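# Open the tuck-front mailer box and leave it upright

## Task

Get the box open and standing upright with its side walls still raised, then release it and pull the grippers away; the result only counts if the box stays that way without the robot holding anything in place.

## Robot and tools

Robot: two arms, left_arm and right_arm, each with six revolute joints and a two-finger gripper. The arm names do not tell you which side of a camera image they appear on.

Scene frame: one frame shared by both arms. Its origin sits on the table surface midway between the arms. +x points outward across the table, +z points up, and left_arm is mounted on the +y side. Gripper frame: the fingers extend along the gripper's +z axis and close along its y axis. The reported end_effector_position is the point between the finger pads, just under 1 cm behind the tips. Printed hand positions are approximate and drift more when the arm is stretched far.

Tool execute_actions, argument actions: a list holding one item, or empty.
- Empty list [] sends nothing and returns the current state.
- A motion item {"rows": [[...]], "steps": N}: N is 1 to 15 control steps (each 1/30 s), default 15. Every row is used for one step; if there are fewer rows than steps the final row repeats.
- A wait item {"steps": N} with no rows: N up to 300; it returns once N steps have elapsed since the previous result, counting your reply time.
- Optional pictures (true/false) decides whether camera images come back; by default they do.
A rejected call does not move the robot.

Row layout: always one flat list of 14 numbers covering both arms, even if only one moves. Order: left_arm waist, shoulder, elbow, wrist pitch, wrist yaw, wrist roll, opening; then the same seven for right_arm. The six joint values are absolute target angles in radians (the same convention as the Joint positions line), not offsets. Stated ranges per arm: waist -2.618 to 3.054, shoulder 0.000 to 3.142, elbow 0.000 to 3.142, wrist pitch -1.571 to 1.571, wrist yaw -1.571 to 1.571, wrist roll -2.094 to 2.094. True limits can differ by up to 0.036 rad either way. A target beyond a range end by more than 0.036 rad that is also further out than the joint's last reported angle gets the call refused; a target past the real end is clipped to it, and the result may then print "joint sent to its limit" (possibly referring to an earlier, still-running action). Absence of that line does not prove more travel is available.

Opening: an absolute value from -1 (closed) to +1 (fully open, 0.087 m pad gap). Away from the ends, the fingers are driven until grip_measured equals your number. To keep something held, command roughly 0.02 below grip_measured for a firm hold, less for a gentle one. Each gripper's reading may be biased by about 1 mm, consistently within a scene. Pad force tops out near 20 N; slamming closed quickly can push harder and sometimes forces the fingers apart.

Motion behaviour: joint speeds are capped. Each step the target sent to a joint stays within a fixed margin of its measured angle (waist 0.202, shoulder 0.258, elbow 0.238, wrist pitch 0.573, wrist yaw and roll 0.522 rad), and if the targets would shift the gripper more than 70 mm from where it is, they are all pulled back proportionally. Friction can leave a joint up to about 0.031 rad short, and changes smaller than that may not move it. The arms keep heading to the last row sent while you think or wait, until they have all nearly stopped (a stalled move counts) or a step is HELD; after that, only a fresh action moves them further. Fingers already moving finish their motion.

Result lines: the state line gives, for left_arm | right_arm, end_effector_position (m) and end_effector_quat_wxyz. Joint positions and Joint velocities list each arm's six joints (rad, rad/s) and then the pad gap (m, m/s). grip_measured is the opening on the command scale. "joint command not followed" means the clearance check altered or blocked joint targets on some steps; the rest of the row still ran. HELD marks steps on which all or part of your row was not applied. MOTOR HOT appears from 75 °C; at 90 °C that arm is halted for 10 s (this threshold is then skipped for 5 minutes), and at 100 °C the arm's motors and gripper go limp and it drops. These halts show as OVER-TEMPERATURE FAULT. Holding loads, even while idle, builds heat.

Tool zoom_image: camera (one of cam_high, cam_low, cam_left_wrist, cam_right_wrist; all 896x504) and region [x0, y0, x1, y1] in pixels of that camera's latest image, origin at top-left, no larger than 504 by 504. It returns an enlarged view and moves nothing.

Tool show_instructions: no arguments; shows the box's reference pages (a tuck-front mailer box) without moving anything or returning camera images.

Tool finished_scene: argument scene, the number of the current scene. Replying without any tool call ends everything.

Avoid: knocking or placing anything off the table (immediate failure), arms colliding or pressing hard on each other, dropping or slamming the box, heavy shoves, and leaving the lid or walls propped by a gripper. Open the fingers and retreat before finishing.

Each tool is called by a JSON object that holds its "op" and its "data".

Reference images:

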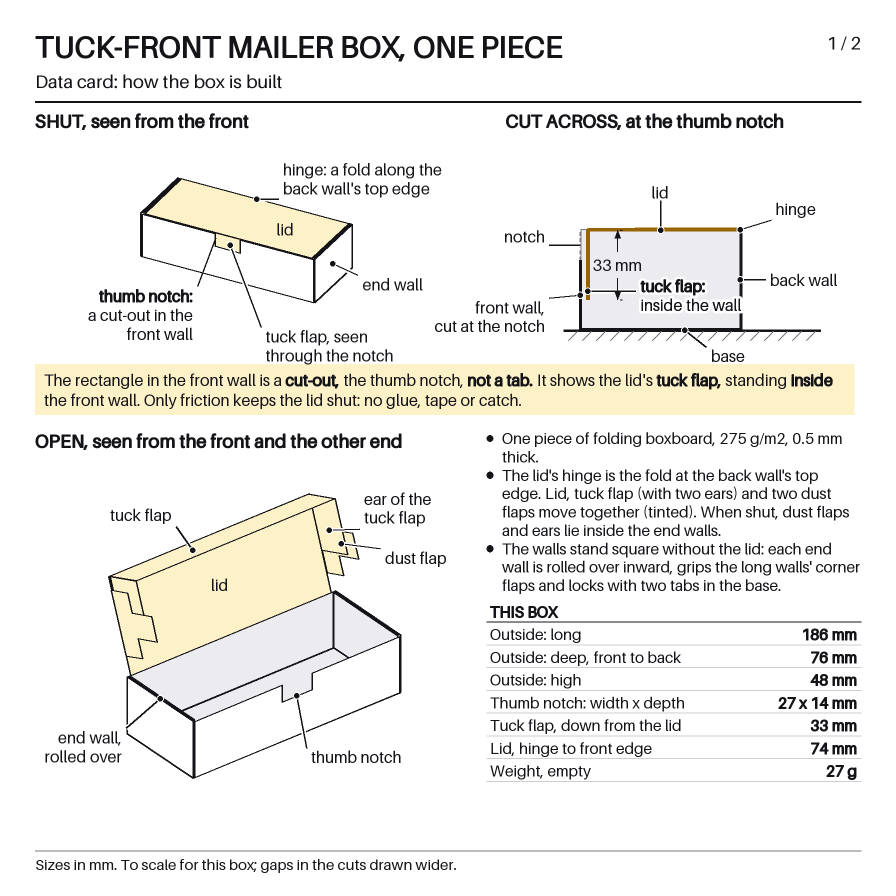

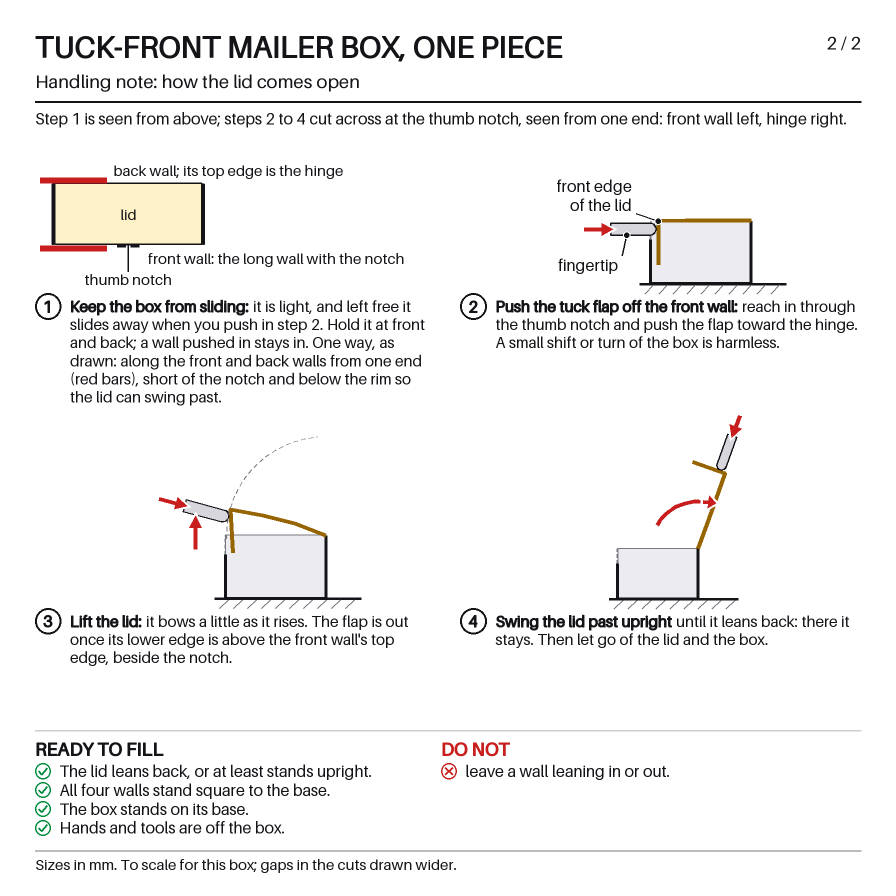

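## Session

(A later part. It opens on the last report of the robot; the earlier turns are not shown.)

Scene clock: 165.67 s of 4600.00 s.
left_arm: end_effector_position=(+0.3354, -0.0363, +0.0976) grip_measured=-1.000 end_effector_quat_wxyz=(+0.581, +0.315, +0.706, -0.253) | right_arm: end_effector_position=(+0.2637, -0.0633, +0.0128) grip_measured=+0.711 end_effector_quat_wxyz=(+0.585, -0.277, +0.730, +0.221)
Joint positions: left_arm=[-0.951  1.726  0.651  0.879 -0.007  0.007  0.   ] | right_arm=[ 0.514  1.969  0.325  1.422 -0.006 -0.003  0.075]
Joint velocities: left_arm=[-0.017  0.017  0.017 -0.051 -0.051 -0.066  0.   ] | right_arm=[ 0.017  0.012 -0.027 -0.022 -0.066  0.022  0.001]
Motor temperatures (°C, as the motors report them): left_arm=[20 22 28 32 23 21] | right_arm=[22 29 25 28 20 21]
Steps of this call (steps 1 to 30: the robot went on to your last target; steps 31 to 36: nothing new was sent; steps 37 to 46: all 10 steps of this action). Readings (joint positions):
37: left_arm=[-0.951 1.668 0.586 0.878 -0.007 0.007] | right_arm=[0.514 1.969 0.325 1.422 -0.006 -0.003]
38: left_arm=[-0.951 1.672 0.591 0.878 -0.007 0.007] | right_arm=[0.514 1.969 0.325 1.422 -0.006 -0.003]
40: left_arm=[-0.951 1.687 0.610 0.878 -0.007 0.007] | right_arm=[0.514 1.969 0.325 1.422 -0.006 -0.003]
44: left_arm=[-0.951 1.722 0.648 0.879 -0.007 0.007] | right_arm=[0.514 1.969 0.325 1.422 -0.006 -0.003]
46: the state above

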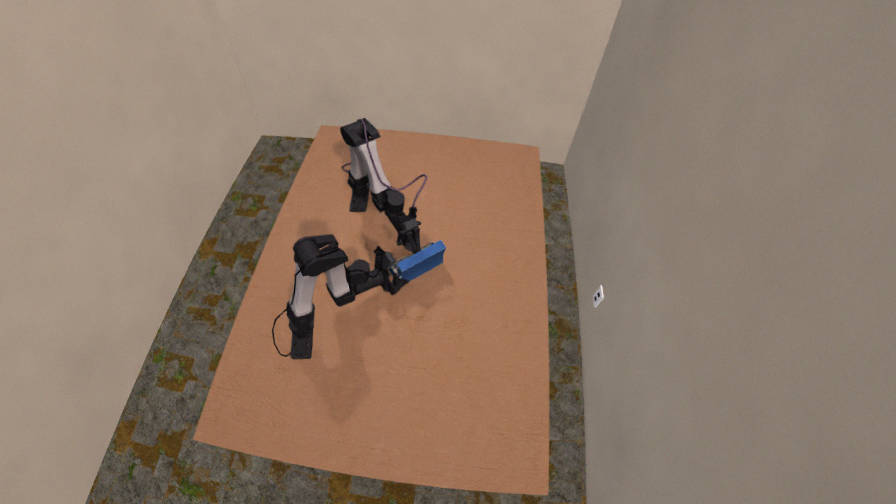

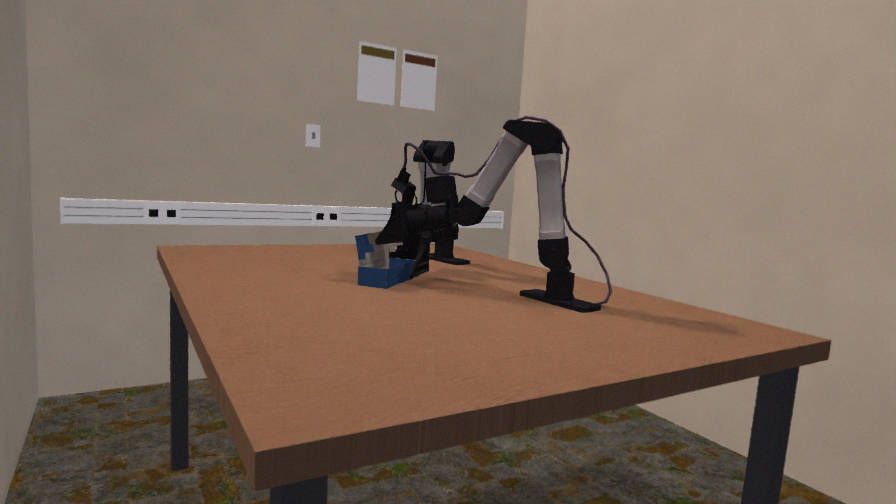

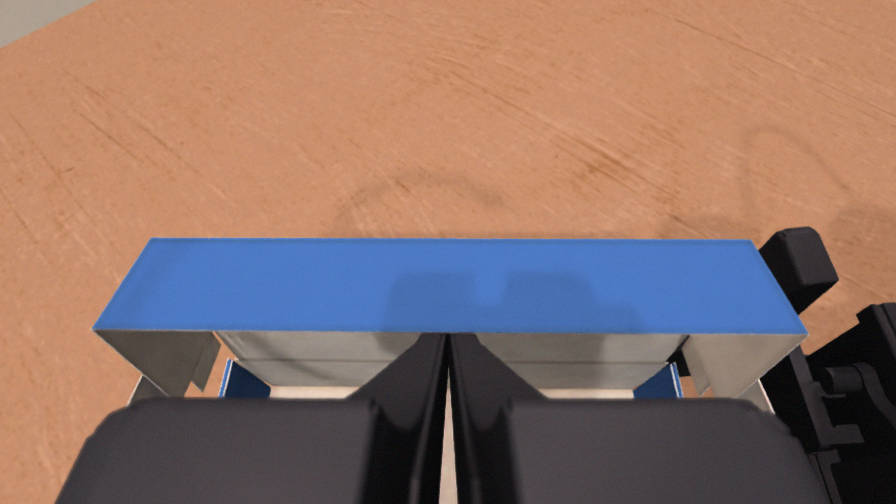

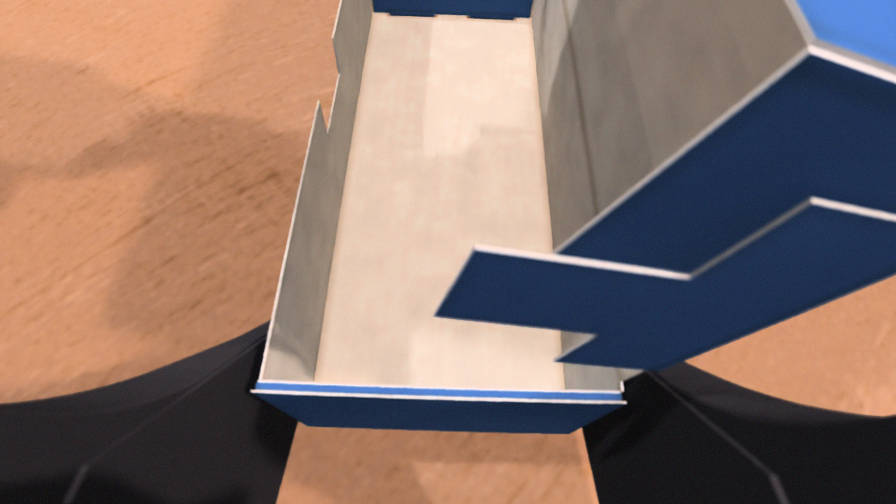

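Going past upright. Continue.

{"op": "execute_actions", "data": {"actions": [{"rows":[[-0.945,1.757,0.676,0.88,0,0,-1,0.52,1.985,0.305,1.35,0,0,0.711],[-0.945,1.767,0.687,0.88,0,0,-1,0.52,1.985,0.305,1.35,0,0,0.711],[-0.945,1.777,0.698,0.88,0,0,-1,0.52,1.985,0.305,1.35,0,0,0.711],[-0.945,1.787,0.709,0.88,0,0,-1,0.52,1.985,0.305,1.35,0,0,0.711],[-0.945,1.797,0.72,0.88,0,0,-1,0.52,1.985,0.305,1.35,0,0,0.711],[-0.945,1.807,0.731,0.88,0,0,-1,0.52,1.985,0.305,1.35,0,0,0.711],[-0.945,1.817,0.742,0.88,0,0,-1,0.52,1.985,0.305,1.35,0,0,0.711]],"steps":11}]}}

Scene clock: 166.93 s of 4600.00 s.
left_arm: end_effector_position=(+0.3485, -0.0510, +0.0970) grip_measured=-1.000 end_effector_quat_wxyz=(+0.584, +0.314, +0.704, -0.255) | right_arm: end_effector_position=(+0.2637, -0.0634, +0.0127) grip_measured=+0.713 end_effector_quat_wxyz=(+0.584, -0.277, +0.730, +0.221)
Joint positions: left_arm=[-0.951  1.795  0.726  0.879 -0.007  0.007  0.   ] | right_arm=[ 0.514  1.969  0.325  1.422 -0.005 -0.002  0.075]
Joint velocities: left_arm=[-0.022  0.002  0.002 -0.007  0.095 -0.022  0.   ] | right_arm=[-0.017 -0.002 -0.012  0.037 -0.022  0.007  0.   ]
Motor temperatures (°C, as the motors report them): left_arm=[20 22 28 32 23 21] | right_arm=[22 29 25 28 20 21]
Steps of this call (steps 1 to 15: the robot went on to your last target; steps 16 to 27: nothing new was sent; steps 28 to 38: all 11 steps of this action). Readings (joint positions):
28: left_arm=[-0.951 1.728 0.652 0.879 -0.007 0.007] | right_arm=[0.514 1.969 0.325 1.422 -0.006 -0.003]
29: left_arm=[-0.951 1.731 0.657 0.879 -0.007 0.007] | right_arm=[0.514 1.969 0.325 1.422 -0.006 -0.003]
31: left_arm=[-0.951 1.747 0.675 0.879 -0.007 0.007] | right_arm=[0.514 1.969 0.325 1.422 -0.006 -0.003]
35: left_arm=[-0.951 1.786 0.718 0.879 -0.007 0.007] | right_arm=[0.514 1.969 0.325 1.422 -0.006 -0.003]
38: the state above

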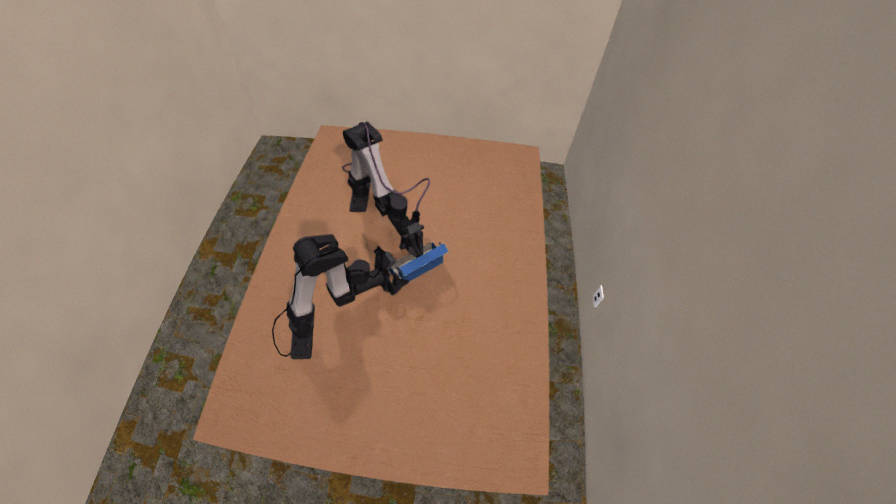

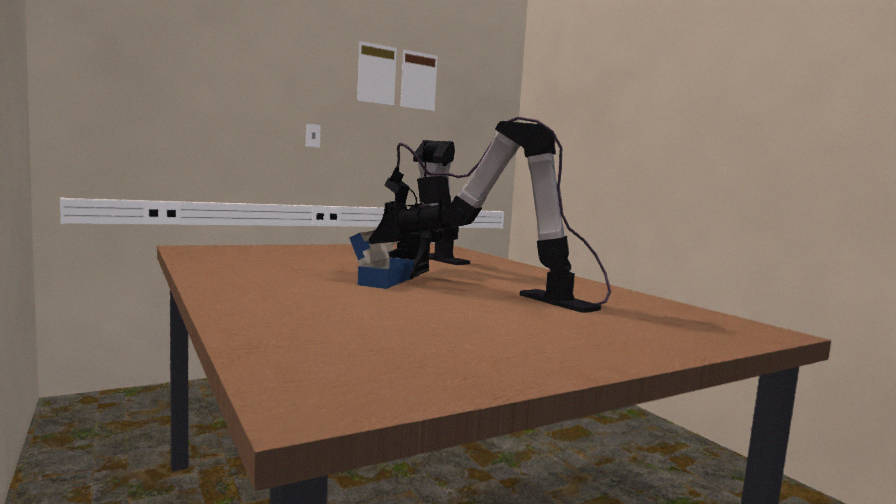

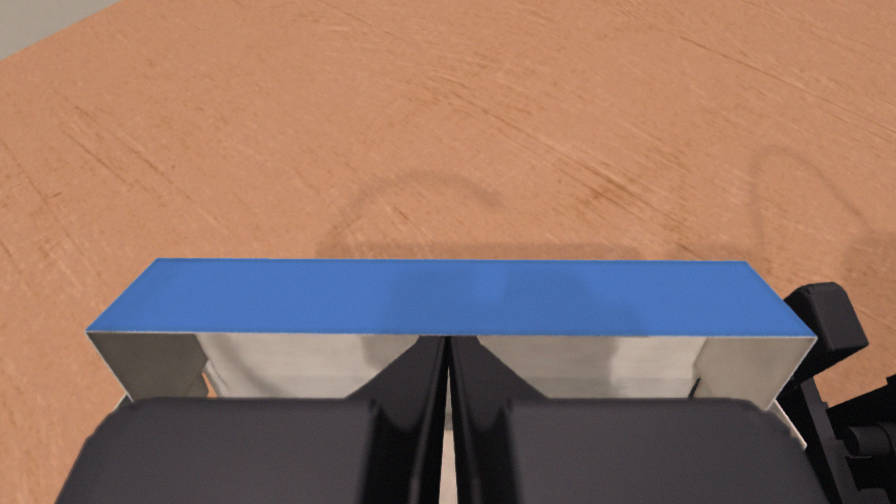

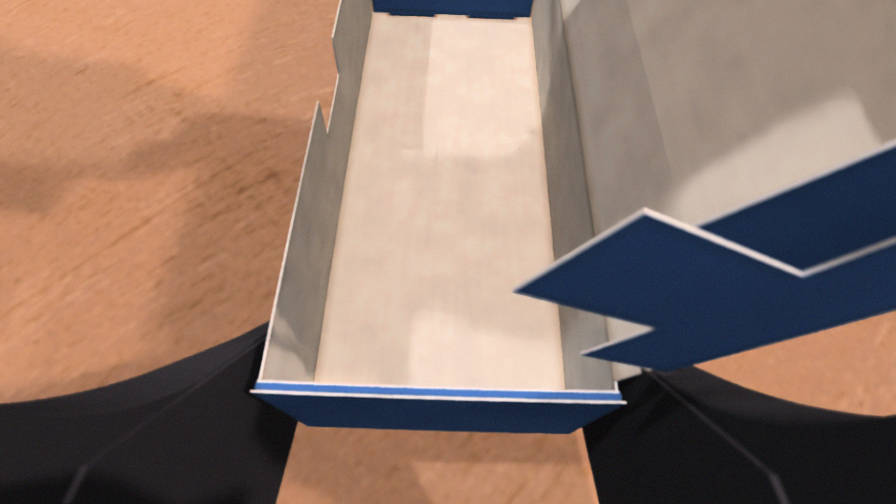

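{"op": "execute_actions", "data": {"actions": [{"rows":[[-0.945,1.77,0.695,0.88,0,0,-1,0.514,1.97,0.315,1.38,0,0,0.8],[-0.945,1.75,0.672,0.88,0,0,-1,0.514,1.96,0.315,1.40,0,0,0.9],[-0.945,1.73,0.65,0.88,0,0,-1,0.514,1.955,0.31,1.40,0,0,1],[-0.945,1.71,0.628,0.88,0,0,-1,0.514,1.955,0.31,1.40,0,0,1],[-0.945,1.69,0.606,0.88,0,0,-1,0.514,1.955,0.31,1.39,0,0,1],[-0.945,1.67,0.584,0.88,0,0,-1,0.514,1.95,0.305,1.37,0,0,1],[-0.945,1.65,0.562,0.88,0,0,-1,0.514,1.935,0.30,1.345,0,0,1],[-0.945,1.63,0.54,0.88,0,0,-1,0.514,1.913,0.294,1.32,0,0,1],[-0.945,1.61,0.518,0.88,0,0,-1,0.514,1.89,0.288,1.295,0,0,1],[-0.945,1.59,0.496,0.88,0,0,-1,0.514,1.867,0.282,1.27,0,0,1],[-0.945,1.57,0.474,0.88,0,0,-1,0.514,1.844,0.275,1.245,0,0,1],[-0.945,1.545,0.452,0.88,0,0,-1,0.514,1.821,0.269,1.225,0,0,1],[-0.945,1.52,0.43,0.88,0,0,-1,0.514,1.798,0.262,1.21,0,0,1],[-0.945,1.495,0.408,0.88,0,0,-1,0.514,1.775,0.256,1.20,0,0,1],[-0.945,1.47,0.386,0.88,0,0,-1,0.514,1.752,0.25,1.195,0,0,1]],"steps":15}]}}

Scene clock: 179.63 s of 4600.00 s.
left_arm: end_effector_position=(+0.2986, +0.0045, +0.0980) grip_measured=-1.000 end_effector_quat_wxyz=(+0.579, +0.316, +0.708, -0.253) | right_arm: end_effector_position=(+0.2543, -0.0749, +0.0256) grip_measured=+0.981 end_effector_quat_wxyz=(+0.574, -0.276, +0.741, +0.211)
Joint positions: left_arm=[-0.951  1.525  0.442  0.881 -0.007  0.007  0.   ] | right_arm=[ 0.513  1.804  0.282  1.268  0.008 -0.002  0.087]
Joint velocities: left_arm=[ 0.017 -0.72  -0.647 -0.037  0.037  0.037  0.   ] | right_arm=[ 0.002 -0.667 -0.198 -0.447  0.051  0.066 -0.001]
Motor temperatures (°C, as the motors report them): left_arm=[20 23 28 32 23 21] | right_arm=[22 29 25 28 20 21]
Steps of this call (steps 1 to 15: the robot went on to your last target; steps 16 to 90: nothing new was sent; then 9.20 s passed at rest; steps 91 to 105: all 15 steps of this action). Readings (joint positions):
91: left_arm=[-0.951 1.794 0.725 0.879 -0.007 0.007] | right_arm=[0.514 1.969 0.325 1.422 -0.002 -0.002]
92: left_arm=[-0.951 1.788 0.718 0.879 -0.007 0.007] | right_arm=[0.513 1.969 0.325 1.423 0.002 -0.002]
94: left_arm=[-0.951 1.759 0.684 0.879 -0.007 0.007] | right_arm=[0.513 1.969 0.325 1.423 0.006 -0.002]
98: left_arm=[-0.951 1.675 0.596 0.880 -0.007 0.007] | right_arm=[0.513 1.952 0.325 1.401 0.008 -0.002]
105: the state above

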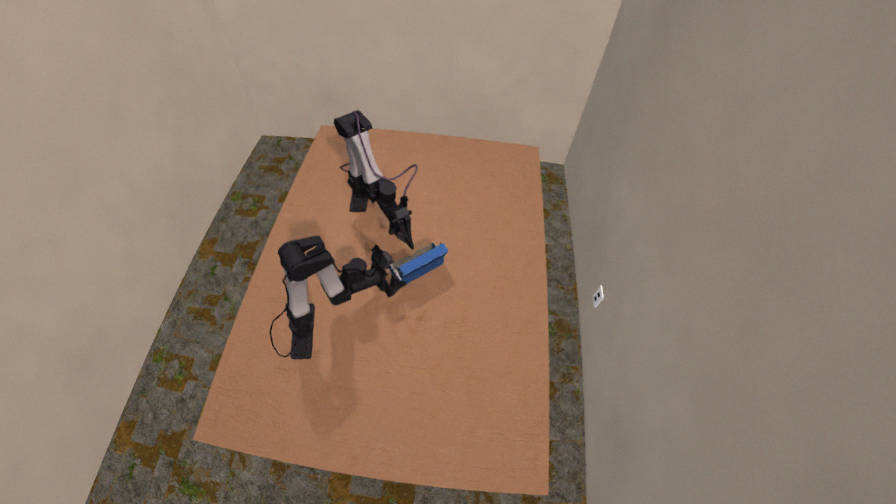

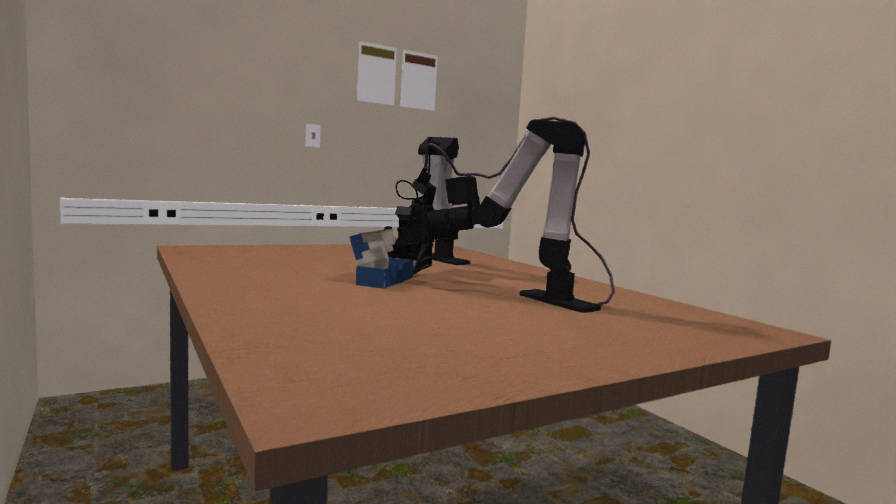

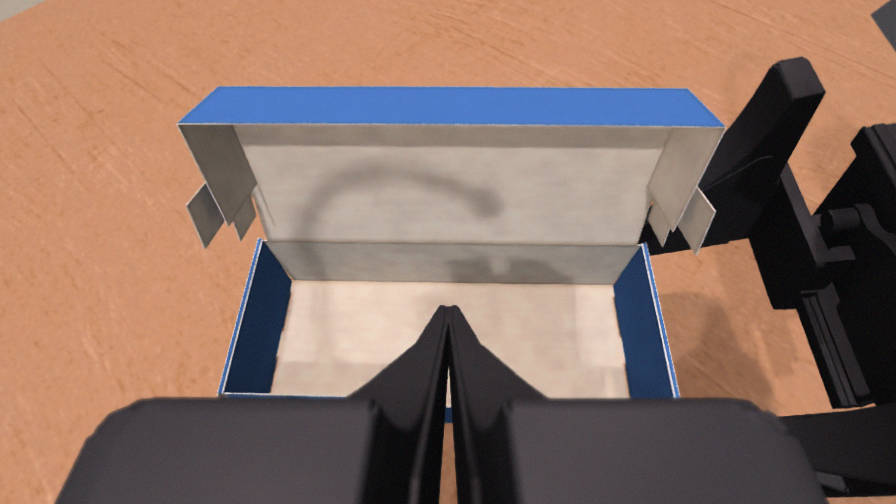

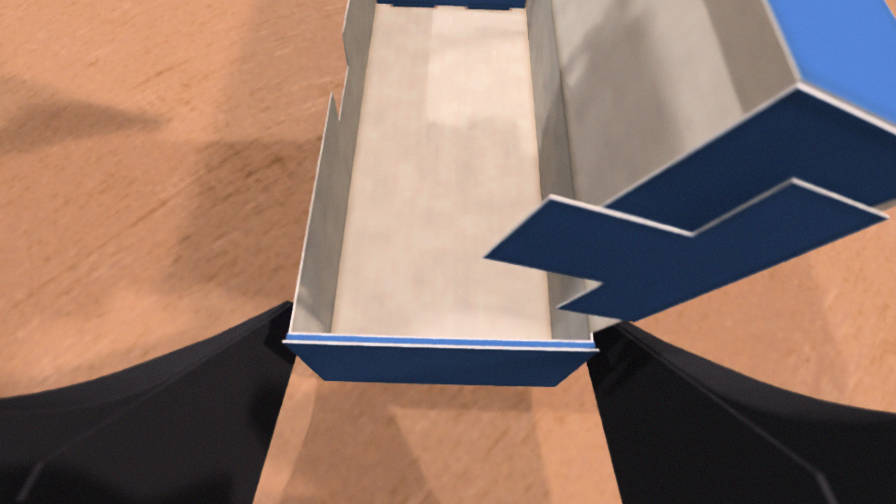

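{"op": "execute_actions", "data": {"actions": [{"rows":[[-0.945,1.445,0.37,0.86,0,0,-1,0.514,1.74,0.245,1.14,0,0,1],[-0.94,1.42,0.355,0.84,0,0,-1,0.514,1.71,0.236,1.09,0,0,1],[-0.93,1.39,0.338,0.82,0,0,-1,0.514,1.675,0.226,1.05,0,0,1],[-0.92,1.36,0.32,0.80,0,0,-1,0.514,1.64,0.216,1.01,0,0,1],[-0.91,1.33,0.30,0.78,0,0,-1,0.514,1.605,0.206,0.97,0,0,1],[-0.90,1.30,0.28,0.76,0,0,-1,0.514,1.57,0.196,0.93,0,0,1],[-0.89,1.27,0.26,0.74,0,0,-1,0.514,1.53,0.186,0.89,0,0,1],[-0.88,1.24,0.24,0.72,0,0,-1,0.514,1.49,0.176,0.85,0,0,1],[-0.87,1.21,0.22,0.70,0,0,-1,0.514,1.45,0.166,0.81,0,0,1],[-0.86,1.18,0.20,0.68,0,0,-1,0.514,1.41,0.156,0.77,0,0,1],[-0.85,1.15,0.18,0.66,0,0,-1,0.514,1.37,0.146,0.73,0,0,1],[-0.84,1.12,0.165,0.64,0,0,-1,0.514,1.33,0.136,0.70,0,0,1],[-0.83,1.09,0.15,0.62,0,0,-1,0.514,1.29,0.126,0.67,0,0,1],[-0.82,1.07,0.14,0.61,0,0,-1,0.514,1.25,0.116,0.65,0,0,1],[-0.82,1.05,0.13,0.60,0,0,-1,0.514,1.21,0.106,0.63,0,0,1]],"steps":15}]}}

{"op": "execute_actions", "data": {"actions": [{"rows":[[-0.80,1.02,0.12,0.57,0,0,-1,0.49,1.17,0.10,0.60,0,0,1],[-0.77,0.99,0.11,0.54,0,0,-1,0.46,1.13,0.095,0.57,0,0,1],[-0.74,0.96,0.10,0.51,0,0,-1,0.43,1.09,0.09,0.54,0,0,1],[-0.71,0.93,0.09,0.48,0,0,-1,0.40,1.05,0.085,0.51,0,0,1],[-0.68,0.90,0.08,0.45,0,0,-1,0.37,1.01,0.08,0.48,0,0,1],[-0.65,0.88,0.07,0.43,0,0,-1,0.34,0.97,0.075,0.45,0,0,1],[-0.63,0.86,0.065,0.41,0,0,-1,0.31,0.94,0.07,0.43,0,0,1],[-0.62,0.85,0.06,0.40,0,0,-1,0.29,0.92,0.065,0.42,0,0,1]],"steps":15}]}}

Scene clock: 182.50 s of 4600.00 s.
left_arm: end_effector_position=(+0.2666, +0.0938, +0.0863) grip_measured=-1.000 end_effector_quat_wxyz=(+0.576, +0.282, +0.737, -0.215) | right_arm: end_effector_position=(+0.2059, -0.1171, +0.0389) grip_measured=+0.981 end_effector_quat_wxyz=(+0.528, -0.289, +0.775, +0.194)
Joint positions: left_arm=[-0.839  1.1    0.167  0.685 -0.004  0.007  0.   ] | right_arm=[ 0.513  1.289  0.147  0.768  0.008 -0.002  0.087]
Joint velocities: left_arm=[ 0.188 -0.676 -0.374 -0.52   0.037 -0.007  0.   ] | right_arm=[-0.012 -1.15  -0.295 -0.96  -0.037 -0.022  0.   ]
Motor temperatures (°C, as the motors report them): left_arm=[20 23 28 32 23 21] | right_arm=[22 29 25 28 20 21]
Steps of this call (steps 1 to 30: the robot went on to your last target; steps 31 to 71: nothing new was sent; steps 72 to 86: all 15 steps of this action). Readings (joint positions):
72: left_arm=[-0.951 1.477 0.403 0.881 -0.007 0.007] | right_arm=[0.513 1.761 0.274 1.203 0.008 -0.002]
73: left_arm=[-0.951 1.468 0.396 0.878 -0.007 0.007] | right_arm=[0.513 1.753 0.272 1.186 0.008 -0.002]
75: left_arm=[-0.945 1.426 0.369 0.859 -0.005 0.007] | right_arm=[0.513 1.711 0.256 1.132 0.008 -0.002]
79: left_arm=[-0.907 1.302 0.295 0.809 -0.005 0.007] | right_arm=[0.513 1.570 0.215 1.004 0.008 -0.002]
86: the state above

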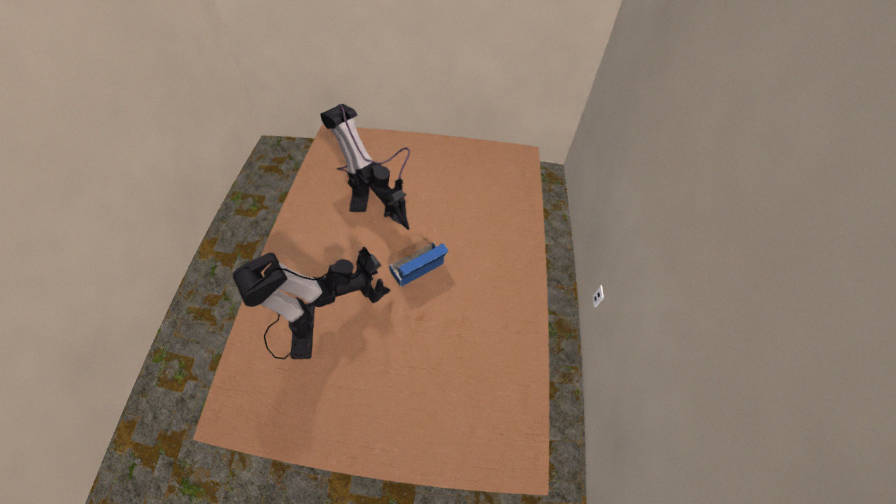

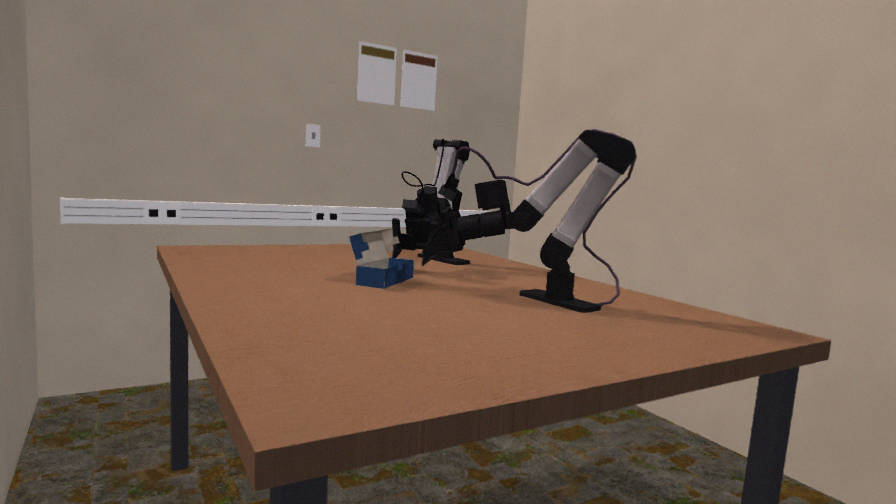

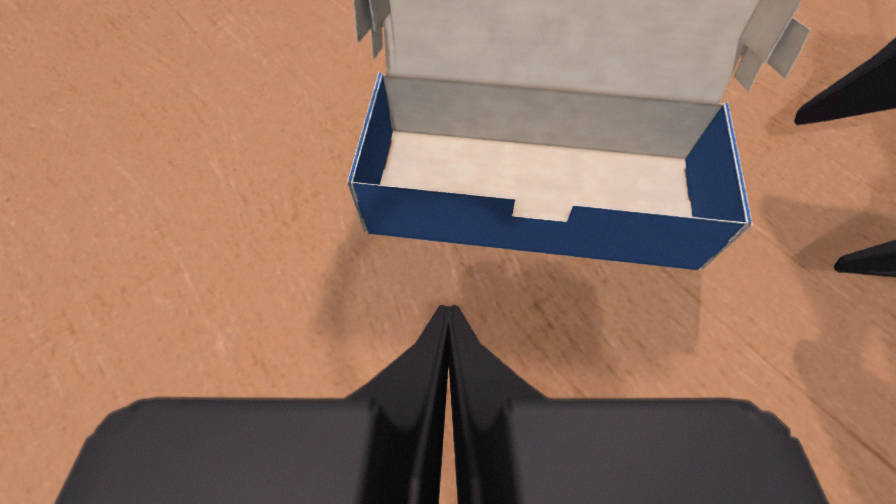

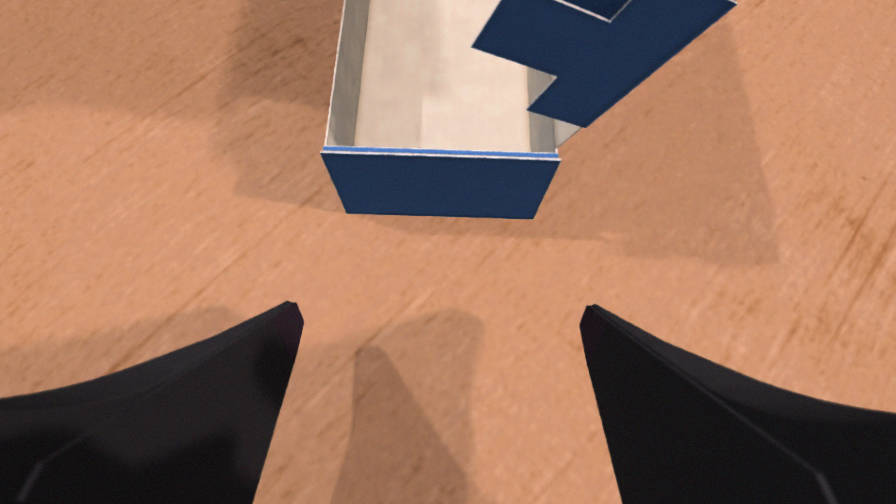

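Scene clock: 183.00 s of 4600.00 s.
left_arm: end_effector_position=(+0.2693, +0.1691, +0.0586) grip_measured=-1.000 end_effector_quat_wxyz=(+0.554, +0.213, +0.792, -0.144) | right_arm: end_effector_position=(+0.2145, -0.1891, +0.0493) grip_measured=+0.981 end_effector_quat_wxyz=(+0.540, -0.206, +0.804, +0.137)
Joint positions: left_arm=[-0.631  0.866  0.08   0.434 -0.002  0.007  0.   ] | right_arm=[ 0.298  0.934  0.089  0.457  0.002 -0.002  0.087]
Joint velocities: left_arm=[-0.002 -0.007 -0.007 -0.051 -0.007 -0.081  0.   ] | right_arm=[ 0.007  0.002 -0.032 -0.139  0.007  0.095 -0.   ]
Motor temperatures (°C, as the motors report them): left_arm=[20 23 28 32 23 21] | right_arm=[22 29 25 28 20 21]
Steps of this call (steps 1 to 15: all 15 steps of this action). Readings (joint positions):
1: left_arm=[-0.831 1.076 0.156 0.667 -0.004 0.007] | right_arm=[0.511 1.250 0.137 0.738 0.007 -0.002]
2: left_arm=[-0.817 1.051 0.145 0.645 -0.002 0.007] | right_arm=[0.502 1.210 0.129 0.707 0.005 -0.002]
4: left_arm=[-0.769 0.995 0.126 0.598 -0.000 0.007] | right_arm=[0.457 1.131 0.116 0.647 0.003 -0.002]
8: left_arm=[-0.658 0.889 0.092 0.508 -0.001 0.007] | right_arm=[0.339 0.978 0.098 0.537 0.002 -0.002]
15: the state above

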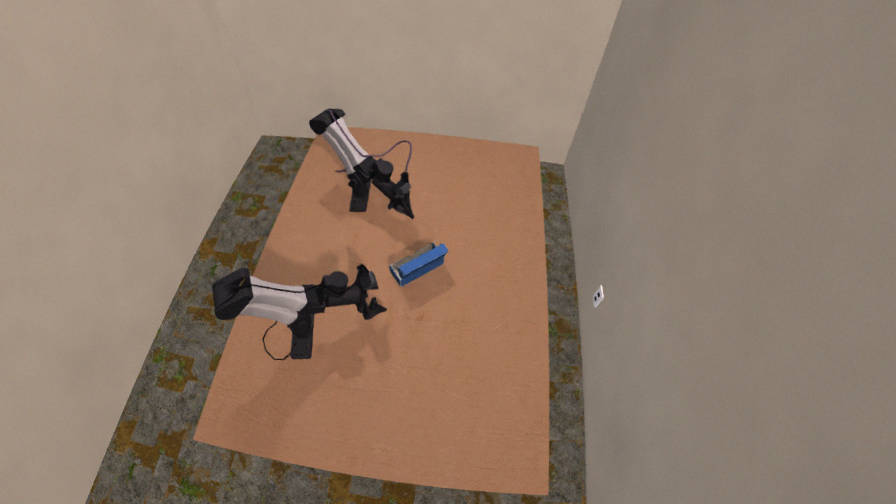

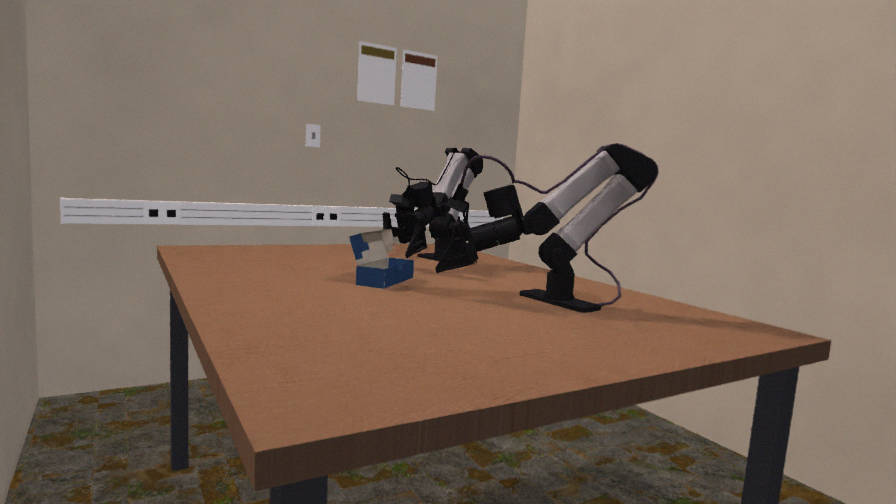

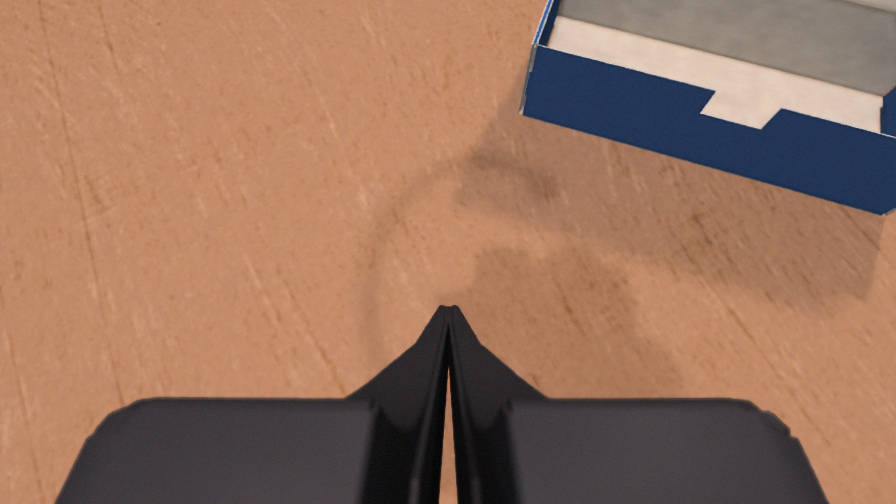

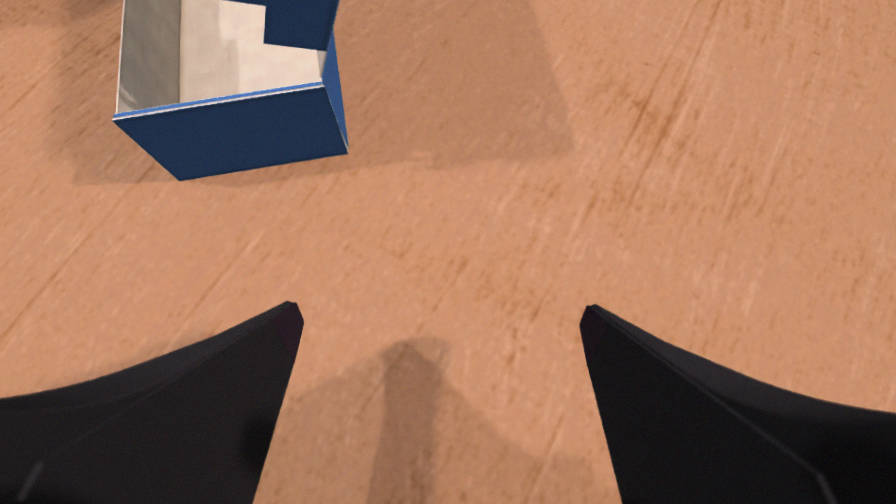

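Lid leans back and stays; walls look square.

{"op": "finished_scene", "data": {"scene": 1}}

The scene is finished: the task was done.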